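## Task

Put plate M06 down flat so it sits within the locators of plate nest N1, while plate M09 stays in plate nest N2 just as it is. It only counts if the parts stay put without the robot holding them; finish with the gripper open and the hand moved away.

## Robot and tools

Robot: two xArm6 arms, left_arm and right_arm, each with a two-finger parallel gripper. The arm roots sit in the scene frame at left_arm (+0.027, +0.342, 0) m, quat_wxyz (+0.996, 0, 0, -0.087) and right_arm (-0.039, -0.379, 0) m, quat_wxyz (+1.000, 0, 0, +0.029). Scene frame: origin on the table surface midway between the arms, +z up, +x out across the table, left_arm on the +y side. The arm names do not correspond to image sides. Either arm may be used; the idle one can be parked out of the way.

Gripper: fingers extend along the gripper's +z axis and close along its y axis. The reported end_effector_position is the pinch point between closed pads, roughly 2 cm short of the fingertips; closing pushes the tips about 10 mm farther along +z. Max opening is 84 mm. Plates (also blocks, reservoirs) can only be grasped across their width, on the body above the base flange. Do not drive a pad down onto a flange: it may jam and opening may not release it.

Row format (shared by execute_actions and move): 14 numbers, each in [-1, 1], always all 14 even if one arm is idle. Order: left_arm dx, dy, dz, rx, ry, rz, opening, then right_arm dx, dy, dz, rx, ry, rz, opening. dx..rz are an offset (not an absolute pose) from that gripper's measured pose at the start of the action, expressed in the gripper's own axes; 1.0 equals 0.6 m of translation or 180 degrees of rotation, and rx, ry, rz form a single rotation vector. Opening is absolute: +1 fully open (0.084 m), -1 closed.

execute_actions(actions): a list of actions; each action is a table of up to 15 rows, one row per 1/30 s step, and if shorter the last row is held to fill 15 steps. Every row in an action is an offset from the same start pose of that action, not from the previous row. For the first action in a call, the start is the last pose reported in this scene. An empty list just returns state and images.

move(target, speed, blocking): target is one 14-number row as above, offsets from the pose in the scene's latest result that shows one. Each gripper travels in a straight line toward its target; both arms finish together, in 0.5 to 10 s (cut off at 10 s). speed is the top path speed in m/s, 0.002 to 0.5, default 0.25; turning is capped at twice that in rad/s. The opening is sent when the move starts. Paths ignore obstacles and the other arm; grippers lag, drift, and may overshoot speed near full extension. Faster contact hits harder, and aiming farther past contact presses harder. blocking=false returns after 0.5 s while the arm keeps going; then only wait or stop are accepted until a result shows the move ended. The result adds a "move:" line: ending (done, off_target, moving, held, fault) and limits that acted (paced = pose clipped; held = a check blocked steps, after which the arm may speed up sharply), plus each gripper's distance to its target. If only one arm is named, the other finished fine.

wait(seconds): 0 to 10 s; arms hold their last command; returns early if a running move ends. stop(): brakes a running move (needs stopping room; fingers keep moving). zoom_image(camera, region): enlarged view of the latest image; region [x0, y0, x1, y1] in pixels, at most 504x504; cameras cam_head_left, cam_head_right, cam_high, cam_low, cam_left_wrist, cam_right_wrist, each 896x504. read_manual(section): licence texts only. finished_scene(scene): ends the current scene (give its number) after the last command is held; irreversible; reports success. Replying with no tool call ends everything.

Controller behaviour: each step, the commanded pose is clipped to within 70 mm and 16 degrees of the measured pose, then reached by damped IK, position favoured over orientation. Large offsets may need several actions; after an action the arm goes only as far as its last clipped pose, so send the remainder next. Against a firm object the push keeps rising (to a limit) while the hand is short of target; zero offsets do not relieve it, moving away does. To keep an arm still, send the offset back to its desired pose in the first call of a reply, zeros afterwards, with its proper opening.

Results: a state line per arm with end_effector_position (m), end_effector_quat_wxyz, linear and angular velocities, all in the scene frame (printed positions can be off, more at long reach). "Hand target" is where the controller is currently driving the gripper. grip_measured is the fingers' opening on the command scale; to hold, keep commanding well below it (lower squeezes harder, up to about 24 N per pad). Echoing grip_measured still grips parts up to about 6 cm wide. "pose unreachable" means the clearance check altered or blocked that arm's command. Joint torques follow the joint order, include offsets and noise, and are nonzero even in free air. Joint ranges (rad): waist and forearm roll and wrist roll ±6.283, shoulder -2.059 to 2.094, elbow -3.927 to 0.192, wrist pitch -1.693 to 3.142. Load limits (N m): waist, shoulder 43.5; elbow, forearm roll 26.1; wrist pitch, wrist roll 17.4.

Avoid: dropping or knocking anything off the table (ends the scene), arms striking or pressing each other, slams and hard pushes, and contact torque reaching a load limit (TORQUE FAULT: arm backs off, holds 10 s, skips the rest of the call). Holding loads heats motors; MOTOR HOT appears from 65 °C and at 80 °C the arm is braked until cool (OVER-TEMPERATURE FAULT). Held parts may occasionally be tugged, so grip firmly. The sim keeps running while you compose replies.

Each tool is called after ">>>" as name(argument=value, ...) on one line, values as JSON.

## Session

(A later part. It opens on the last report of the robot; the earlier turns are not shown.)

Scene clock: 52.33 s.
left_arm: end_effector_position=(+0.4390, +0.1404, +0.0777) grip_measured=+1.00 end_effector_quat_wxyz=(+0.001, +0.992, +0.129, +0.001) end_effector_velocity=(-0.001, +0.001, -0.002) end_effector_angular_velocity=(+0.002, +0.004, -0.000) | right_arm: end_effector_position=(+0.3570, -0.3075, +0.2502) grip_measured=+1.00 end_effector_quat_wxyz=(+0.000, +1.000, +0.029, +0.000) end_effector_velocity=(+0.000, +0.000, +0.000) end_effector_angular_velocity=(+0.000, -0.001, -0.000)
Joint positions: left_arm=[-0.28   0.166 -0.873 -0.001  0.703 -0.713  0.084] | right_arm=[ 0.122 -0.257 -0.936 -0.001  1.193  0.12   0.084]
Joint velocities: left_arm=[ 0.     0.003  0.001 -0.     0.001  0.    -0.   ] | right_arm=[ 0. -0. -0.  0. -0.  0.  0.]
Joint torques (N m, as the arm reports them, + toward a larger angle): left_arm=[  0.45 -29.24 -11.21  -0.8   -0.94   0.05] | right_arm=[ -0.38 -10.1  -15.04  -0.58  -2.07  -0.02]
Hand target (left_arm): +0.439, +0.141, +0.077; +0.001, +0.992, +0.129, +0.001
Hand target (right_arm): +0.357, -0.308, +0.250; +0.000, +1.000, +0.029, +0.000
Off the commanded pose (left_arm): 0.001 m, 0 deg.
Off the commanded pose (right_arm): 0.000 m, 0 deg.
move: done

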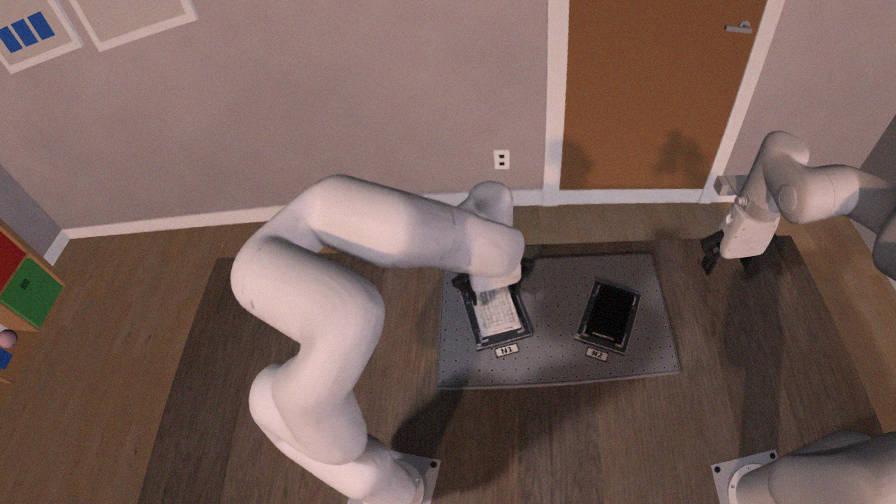

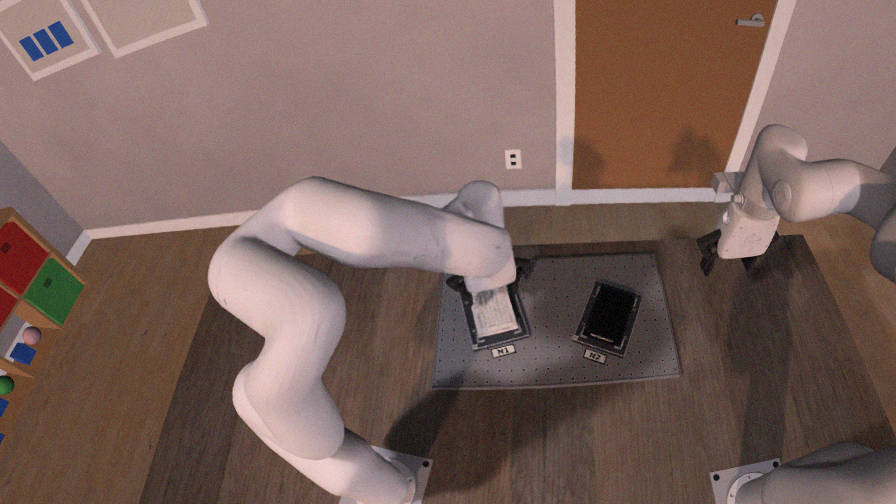

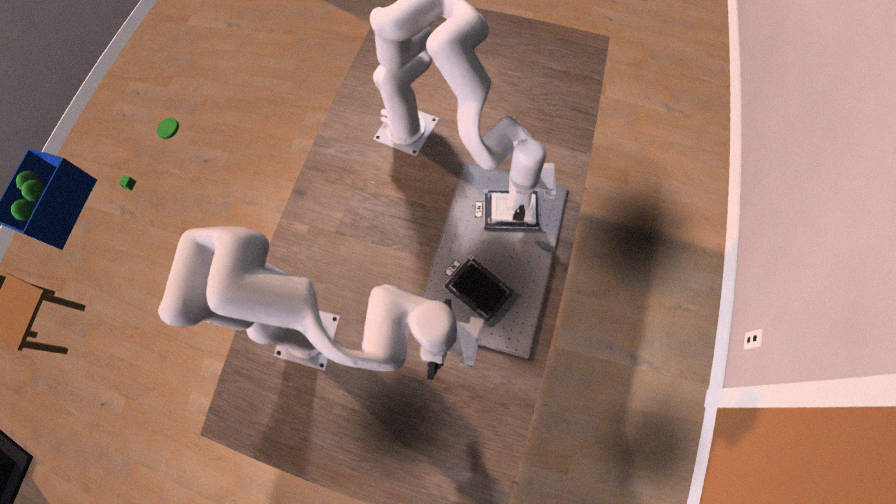

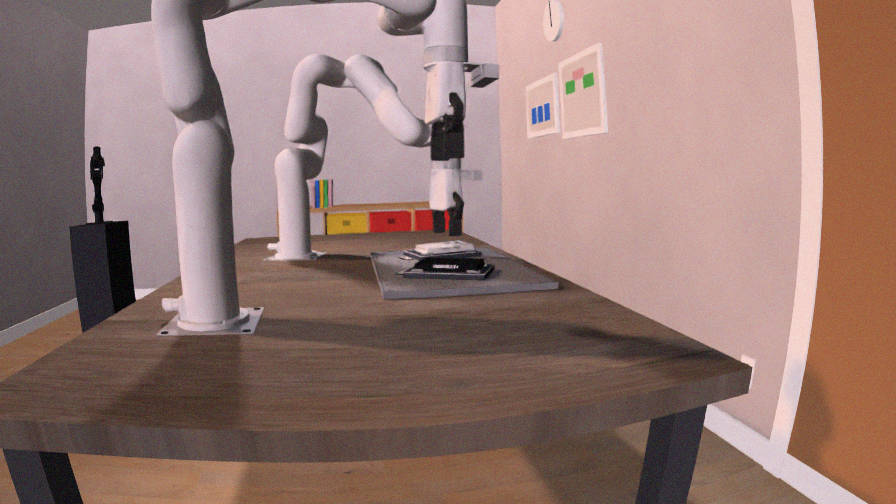

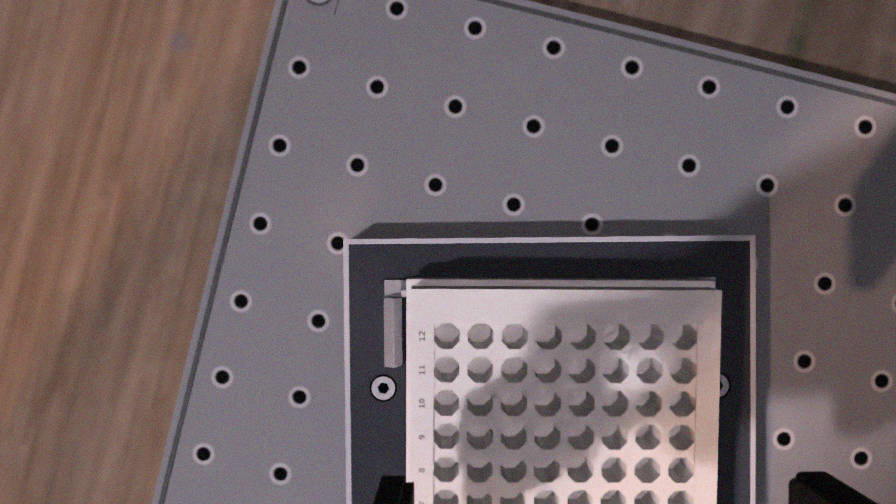

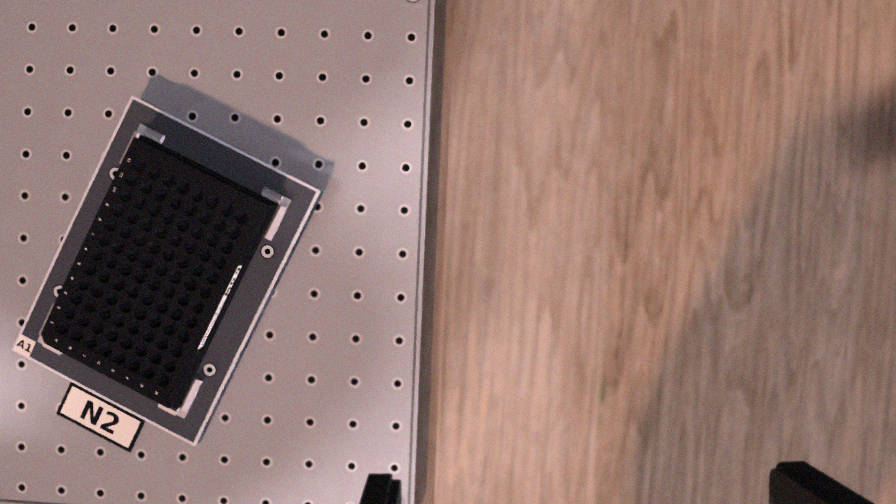

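>>> execute_actions(actions=[[[0.15,0,0,0,0,0,-1,0,0,0,0,0,0,1]],[[0,0,0,0,0,0,-1,0,0,0,0,0,0,1]],[[0,0,0,0,0,0,-1,0,0,0,0,0,0,1]]])

>>> move(target=[0,0,0.022,0,0,0,-1,0,0,0,0,0,0,1], speed=0.03)

>>> zoom_image(camera="cam_low", region=[380,190,520,280])

Scene clock: 70.33 s.
left_arm: end_effector_position=(+0.5251, +0.1634, +0.0772) grip_measured=-1.00 end_effector_quat_wxyz=(+0.001, +0.992, +0.129, +0.001) end_effector_velocity=(-0.000, +0.000, +0.000) end_effector_angular_velocity=(+0.001, +0.001, -0.001) | right_arm: end_effector_position=(+0.3570, -0.3075, +0.2502) grip_measured=+1.00 end_effector_quat_wxyz=(+0.000, +1.000, +0.029, +0.000) end_effector_velocity=(+0.000, +0.000, +0.000) end_effector_angular_velocity=(+0.000, -0.001, -0.001)
Joint positions: left_arm=[-0.169  0.371 -1.166 -0.001  0.792 -0.602  0.   ] | right_arm=[ 0.122 -0.257 -0.936 -0.001  1.193  0.12   0.084]
Joint velocities: left_arm=[-0.    -0.    -0.     0.001  0.002  0.001  0.   ] | right_arm=[ 0.001  0.    -0.001  0.    -0.001  0.002  0.   ]
Joint torques (N m, as the arm reports them, + toward a larger angle): left_arm=[  0.28 -34.95 -11.87  -1.15  -1.14   0.22] | right_arm=[ -0.18  -9.68 -15.13  -0.88  -1.97   0.07]
Hand target (left_arm): +0.525, +0.163, +0.077; +0.001, +0.992, +0.129, +0.001
Hand target (right_arm): +0.357, -0.308, +0.250; +0.000, +1.000, +0.029, +0.000
Off the commanded pose (left_arm): 0.000 m, 0 deg.
Off the commanded pose (right_arm): 0.000 m, 0 deg.

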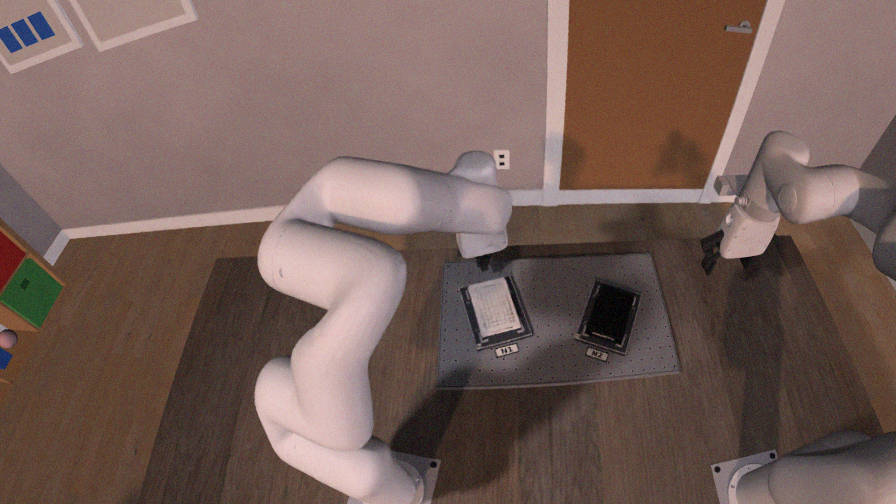

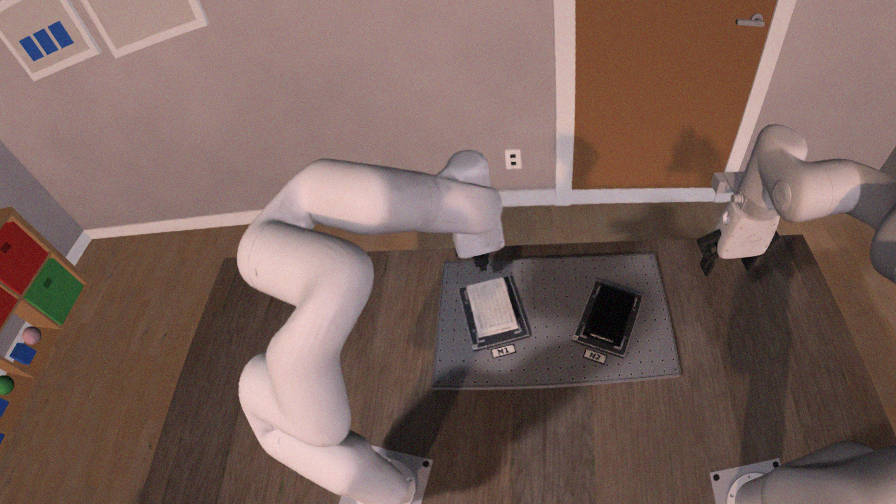

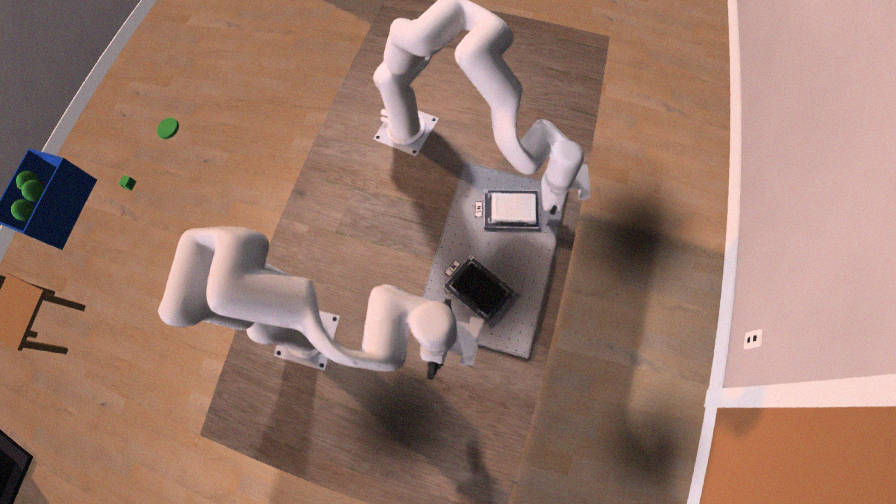

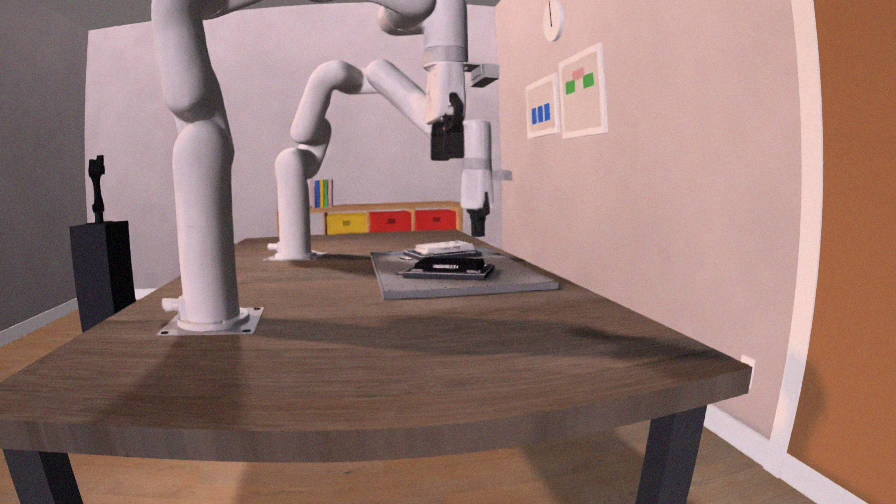

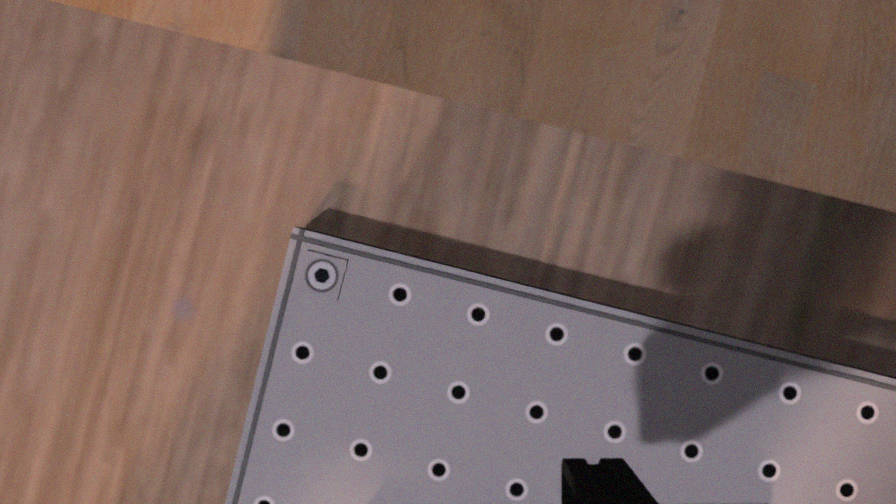

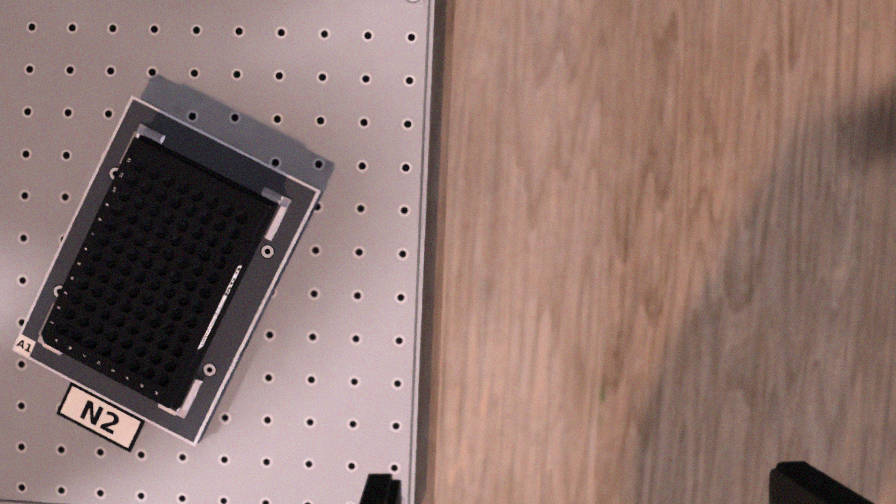

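Scene clock: 71.07 s.
left_arm: end_effector_position=(+0.5252, +0.1634, +0.0641) grip_measured=-1.00 end_effector_quat_wxyz=(+0.001, +0.992, +0.129, +0.001) end_effector_velocity=(+0.004, -0.002, +0.003) end_effector_angular_velocity=(-0.005, -0.012, -0.001) | right_arm: end_effector_position=(+0.3570, -0.3075, +0.2502) grip_measured=+1.00 end_effector_quat_wxyz=(+0.000, +1.000, +0.029, +0.000) end_effector_velocity=(+0.000, +0.000, +0.000) end_effector_angular_velocity=(+0.000, -0.001, -0.001)
Joint positions: left_arm=[-0.169  0.395 -1.159 -0.001  0.761 -0.601  0.   ] | right_arm=[ 0.122 -0.257 -0.936 -0.001  1.193  0.12   0.084]
Joint velocities: left_arm=[-0.001 -0.002 -0.005 -0.001 -0.005  0.001  0.   ] | right_arm=[ 0.001  0.     0.    -0.    -0.001  0.002 -0.   ]
Joint torques (N m, as the arm reports them, + toward a larger angle): left_arm=[  0.59 -34.88 -11.41  -0.97  -1.29   0.52] | right_arm=[ -0.68 -10.04 -14.8   -0.67  -1.94   0.06]
Hand target (left_arm): +0.525, +0.163, +0.064; +0.001, +0.992, +0.129, +0.001
Hand target (right_arm): +0.357, -0.308, +0.250; +0.000, +1.000, +0.029, +0.000
Off the commanded pose (left_arm): 0.000 m, 0 deg.
Off the commanded pose (right_arm): 0.000 m, 0 deg.
move: done

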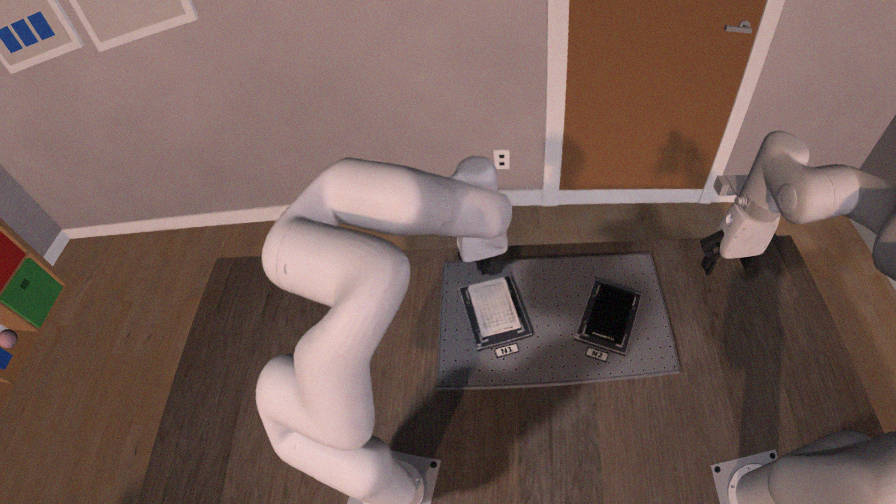

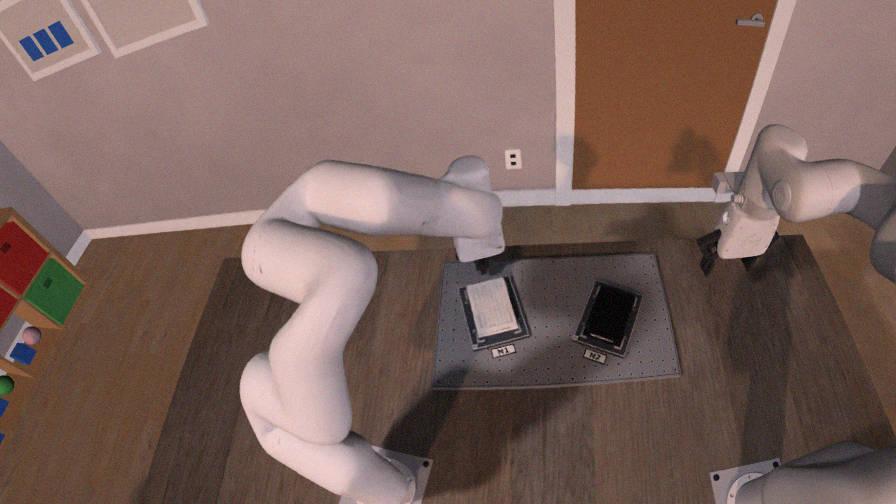

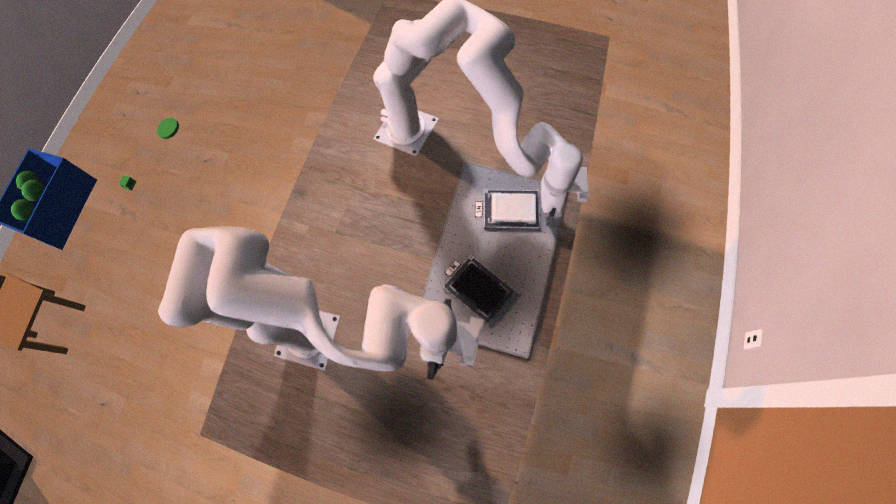

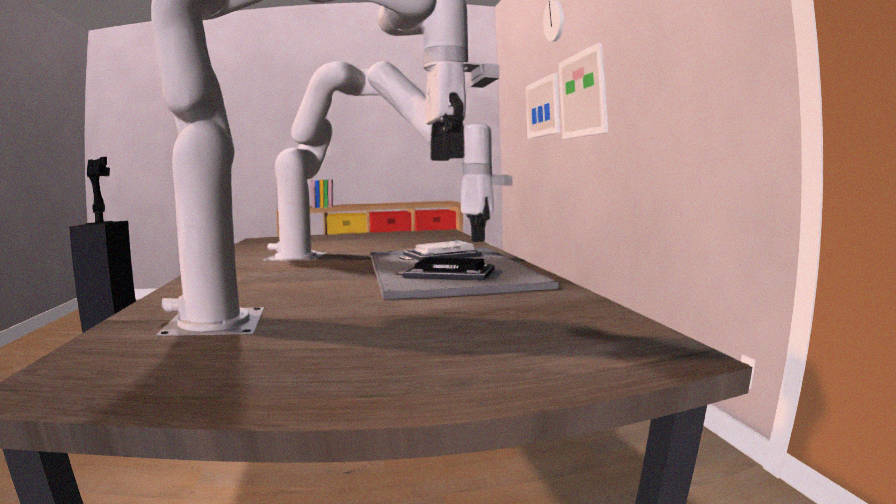

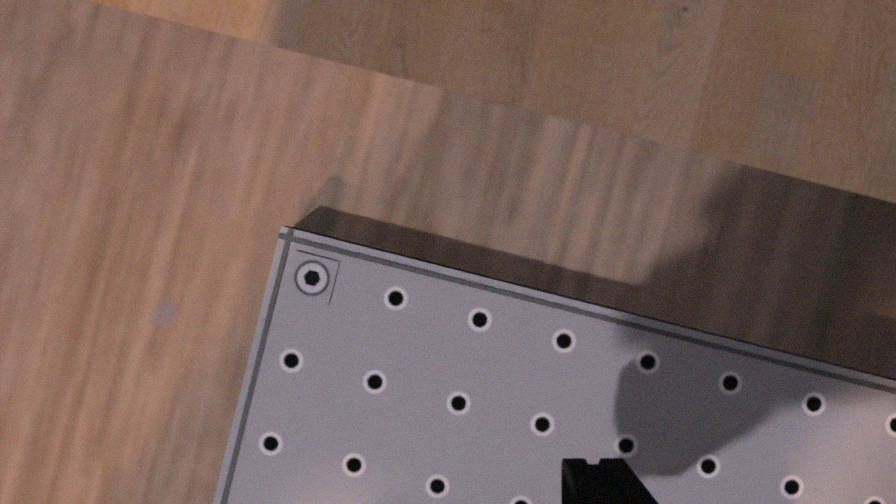

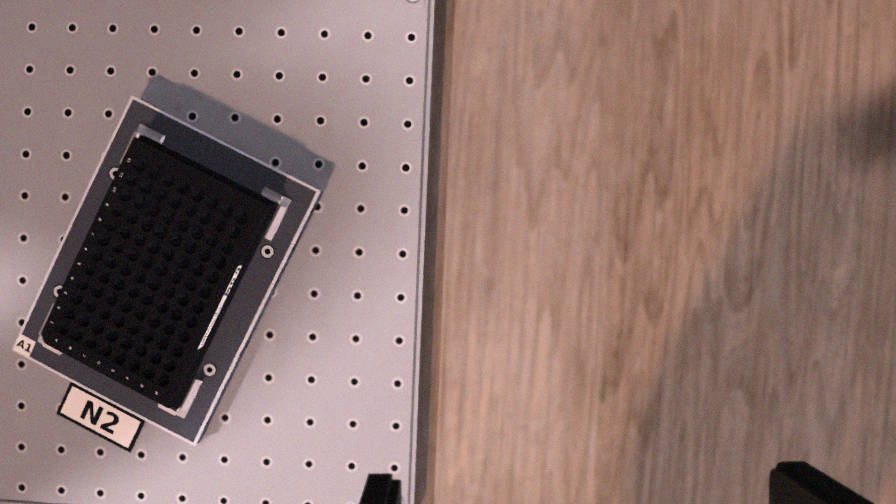

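Region (380, 190, 520, 280) of cam_low's 896x504 image, scaled by 3.600, with more detail than that image has; it fills the top 324 rows of this view, and the rest is white.

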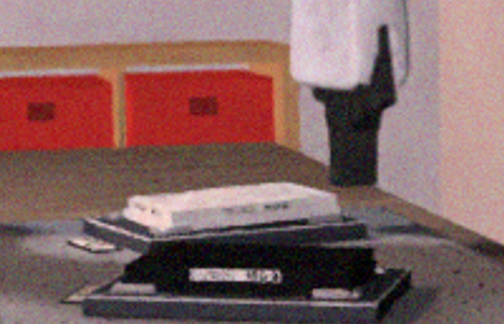

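>>> move(target=[0,0,0.017,0,0,0,-1,0,0,0,0,0,0,1], speed=0.03)

>>> move(target=[-0.03,0,0,0,0,0,-1,0,0,0,0,0,0,1], speed=0.01)

>>> zoom_image(camera="cam_low", region=[380,190,520,280])

>>> zoom_image(camera="cam_high", region=[460,170,580,250])

Scene clock: 79.10 s.
left_arm: end_effector_position=(+0.5252, +0.1633, +0.0539) grip_measured=-1.00 end_effector_quat_wxyz=(+0.001, +0.992, +0.129, +0.001) end_effector_velocity=(+0.002, -0.001, +0.002) end_effector_angular_velocity=(-0.003, -0.006, +0.001) | right_arm: end_effector_position=(+0.3570, -0.3075, +0.2502) grip_measured=+1.00 end_effector_quat_wxyz=(+0.000, +1.000, +0.029, +0.000) end_effector_velocity=(-0.000, +0.000, -0.000) end_effector_angular_velocity=(+0.000, -0.000, -0.001)
Joint positions: left_arm=[-0.169  0.415 -1.155 -0.001  0.736 -0.601  0.   ] | right_arm=[ 0.122 -0.257 -0.936 -0.001  1.193  0.12   0.084]
Joint velocities: left_arm=[-0.    -0.002 -0.002 -0.001 -0.002 -0.001  0.   ] | right_arm=[ 0.     0.     0.     0.    -0.     0.001  0.   ]
Joint torques (N m, as the arm reports them, + toward a larger angle): left_arm=[  0.46 -35.6  -11.33  -1.09  -1.19   0.27] | right_arm=[ -0.48 -10.27 -14.98  -0.98  -1.96   0.14]
Hand target (left_arm): +0.525, +0.163, +0.054; +0.001, +0.992, +0.129, +0.001
Hand target (right_arm): +0.357, -0.308, +0.250; +0.000, +1.000, +0.029, +0.000
Off the commanded pose (left_arm): 0.000 m, 0 deg.
Off the commanded pose (right_arm): 0.000 m, 0 deg.
move: done

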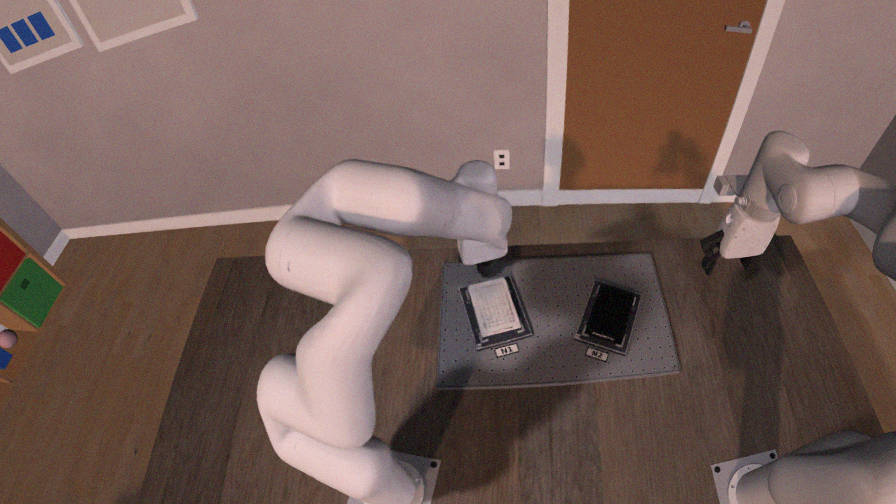

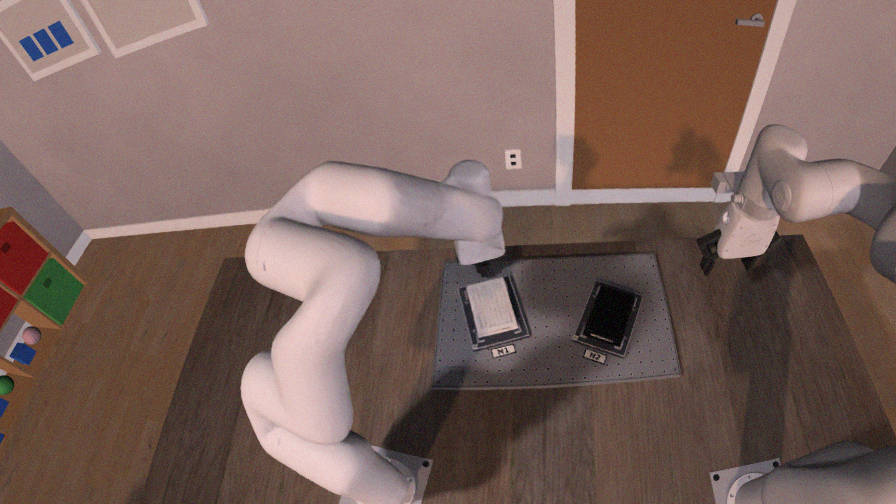

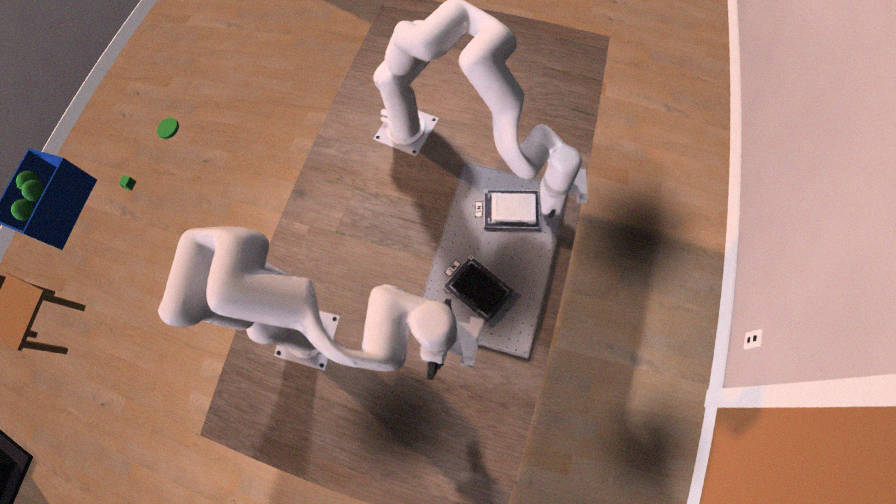

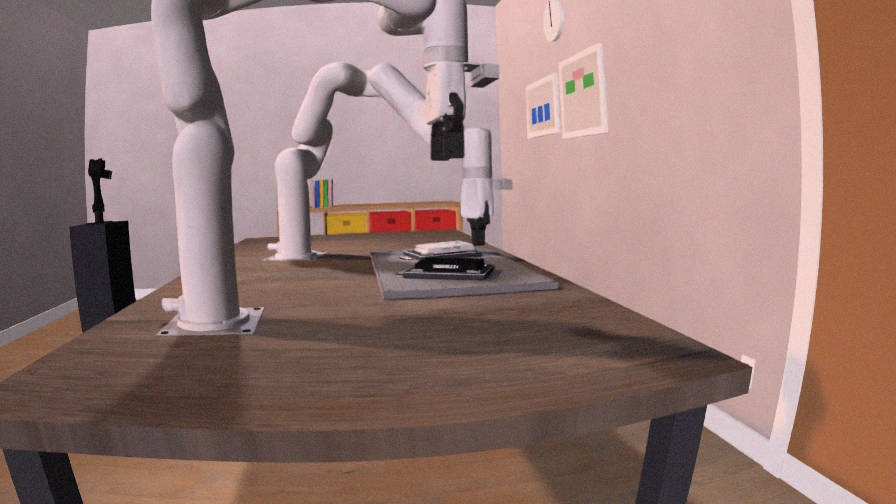

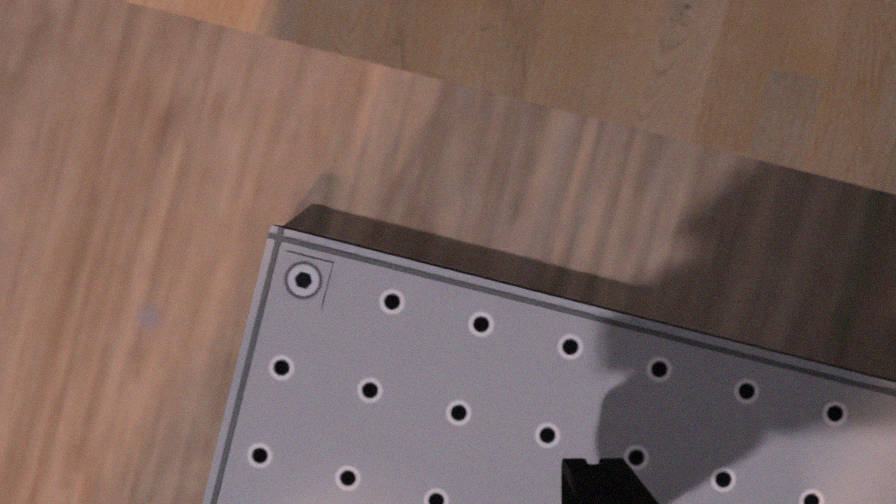

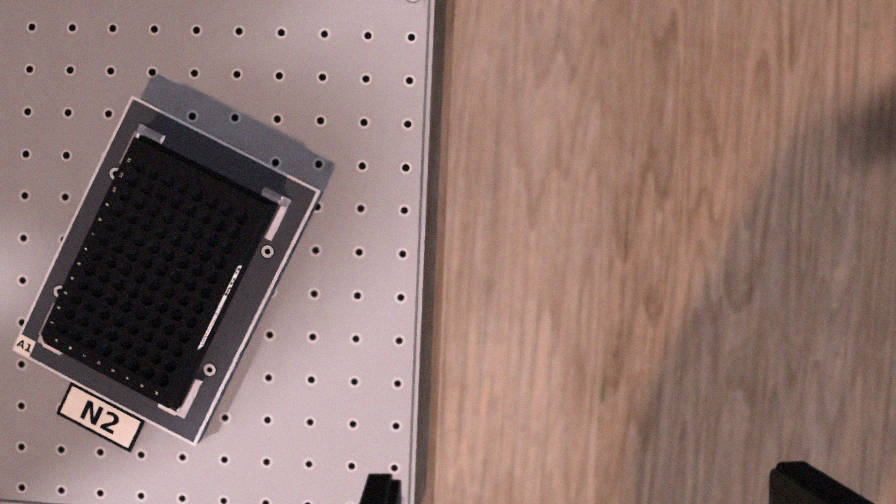

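Scene clock: 81.13 s.
left_arm: end_effector_position=(+0.5079, +0.1586, +0.0540) grip_measured=-1.00 end_effector_quat_wxyz=(+0.001, +0.992, +0.129, +0.002) end_effector_velocity=(-0.001, +0.000, -0.000) end_effector_angular_velocity=(-0.001, +0.002, +0.002) | right_arm: end_effector_position=(+0.3570, -0.3075, +0.2502) grip_measured=+1.00 end_effector_quat_wxyz=(+0.000, +1.000, +0.029, +0.000) end_effector_velocity=(+0.000, -0.000, +0.000) end_effector_angular_velocity=(-0.000, -0.001, +0.001)
Joint positions: left_arm=[-0.189  0.374 -1.091 -0.001  0.713 -0.621  0.   ] | right_arm=[ 0.122 -0.257 -0.936 -0.001  1.193  0.12   0.084]
Joint velocities: left_arm=[ 0.    -0.001  0.002 -0.002 -0.     0.     0.   ] | right_arm=[-0.    -0.    -0.001 -0.     0.    -0.002 -0.   ]
Joint torques (N m, as the arm reports them, + toward a larger angle): left_arm=[  0.97 -33.91 -11.25  -0.96  -1.15   0.15] | right_arm=[ -0.05 -10.02 -15.25  -0.82  -2.    -0.06]
Hand target (left_arm): +0.508, +0.159, +0.054; +0.001, +0.992, +0.129, +0.001
Hand target (right_arm): +0.357, -0.308, +0.250; +0.000, +1.000, +0.029, +0.000
Off the commanded pose (left_arm): 0.000 m, 0 deg.
Off the commanded pose (right_arm): 0.000 m, 0 deg.
move: done

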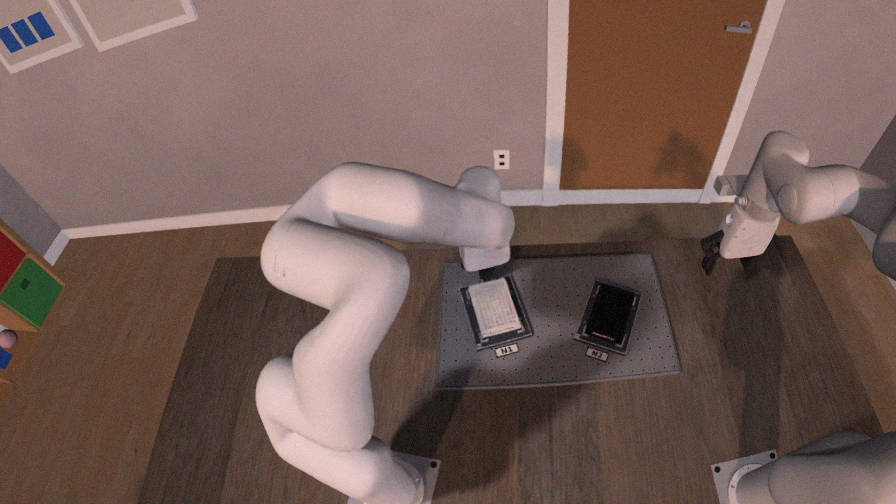

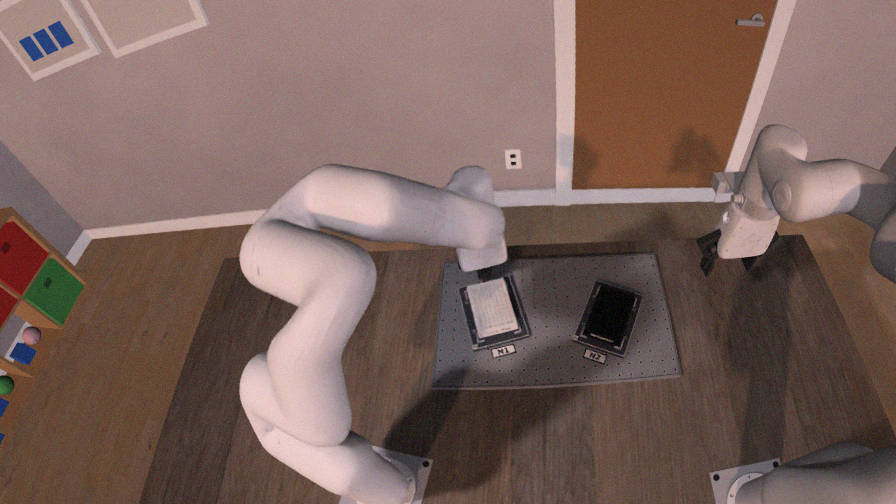

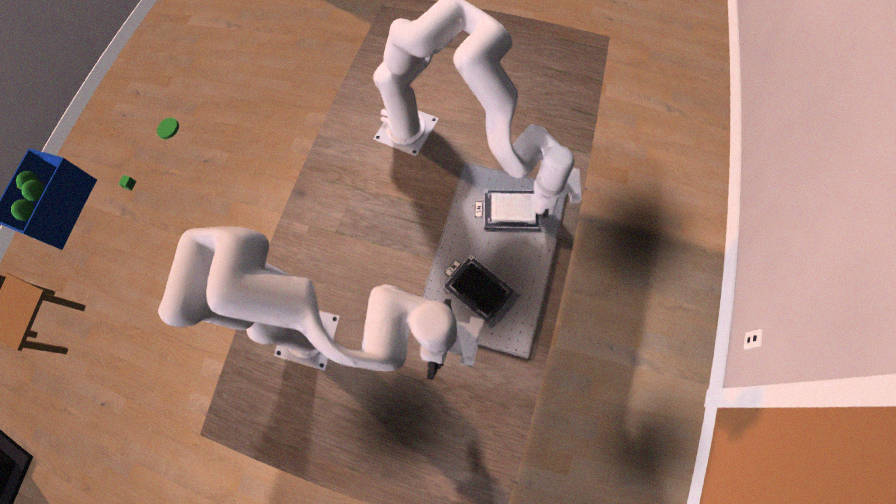

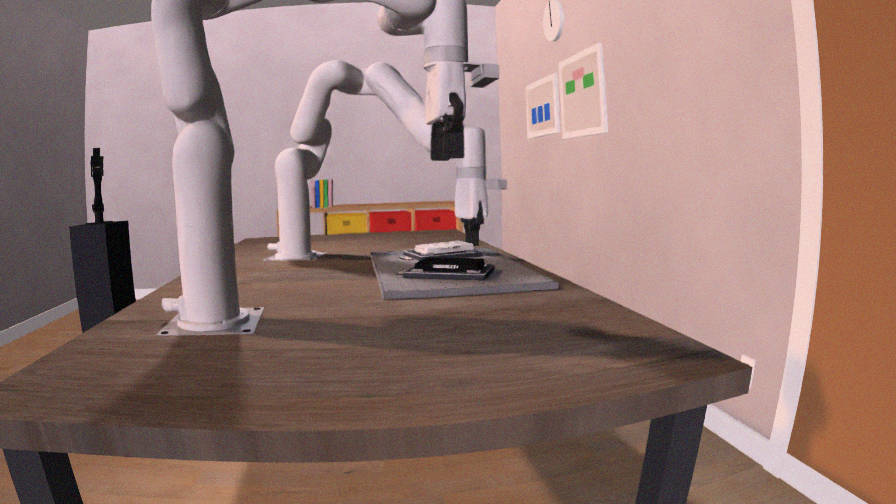

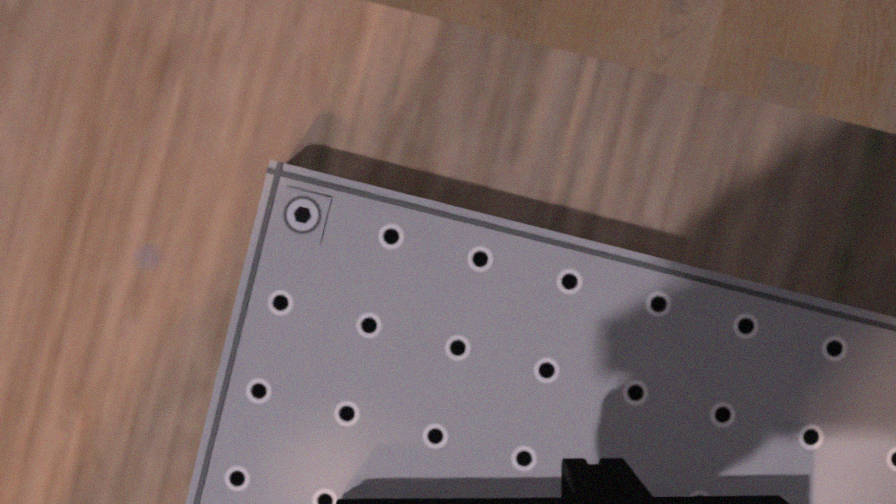

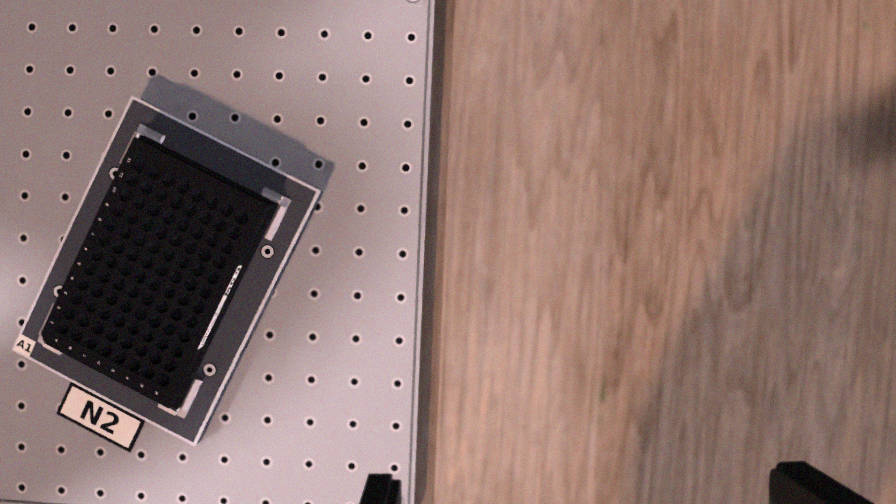

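Region (380, 190, 520, 280) of cam_low's 896x504 image, scaled by 3.600, with more detail than that image has; it fills the top 324 rows of this view, and the rest is white.

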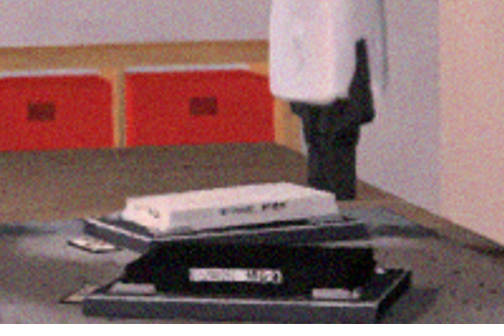

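Region (460, 170, 580, 250) of cam_high's 896x504 image, scaled by 4.200, with more detail than that image has.

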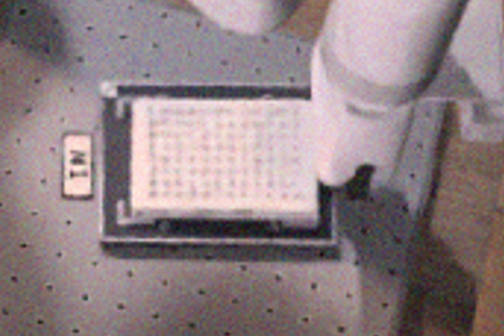

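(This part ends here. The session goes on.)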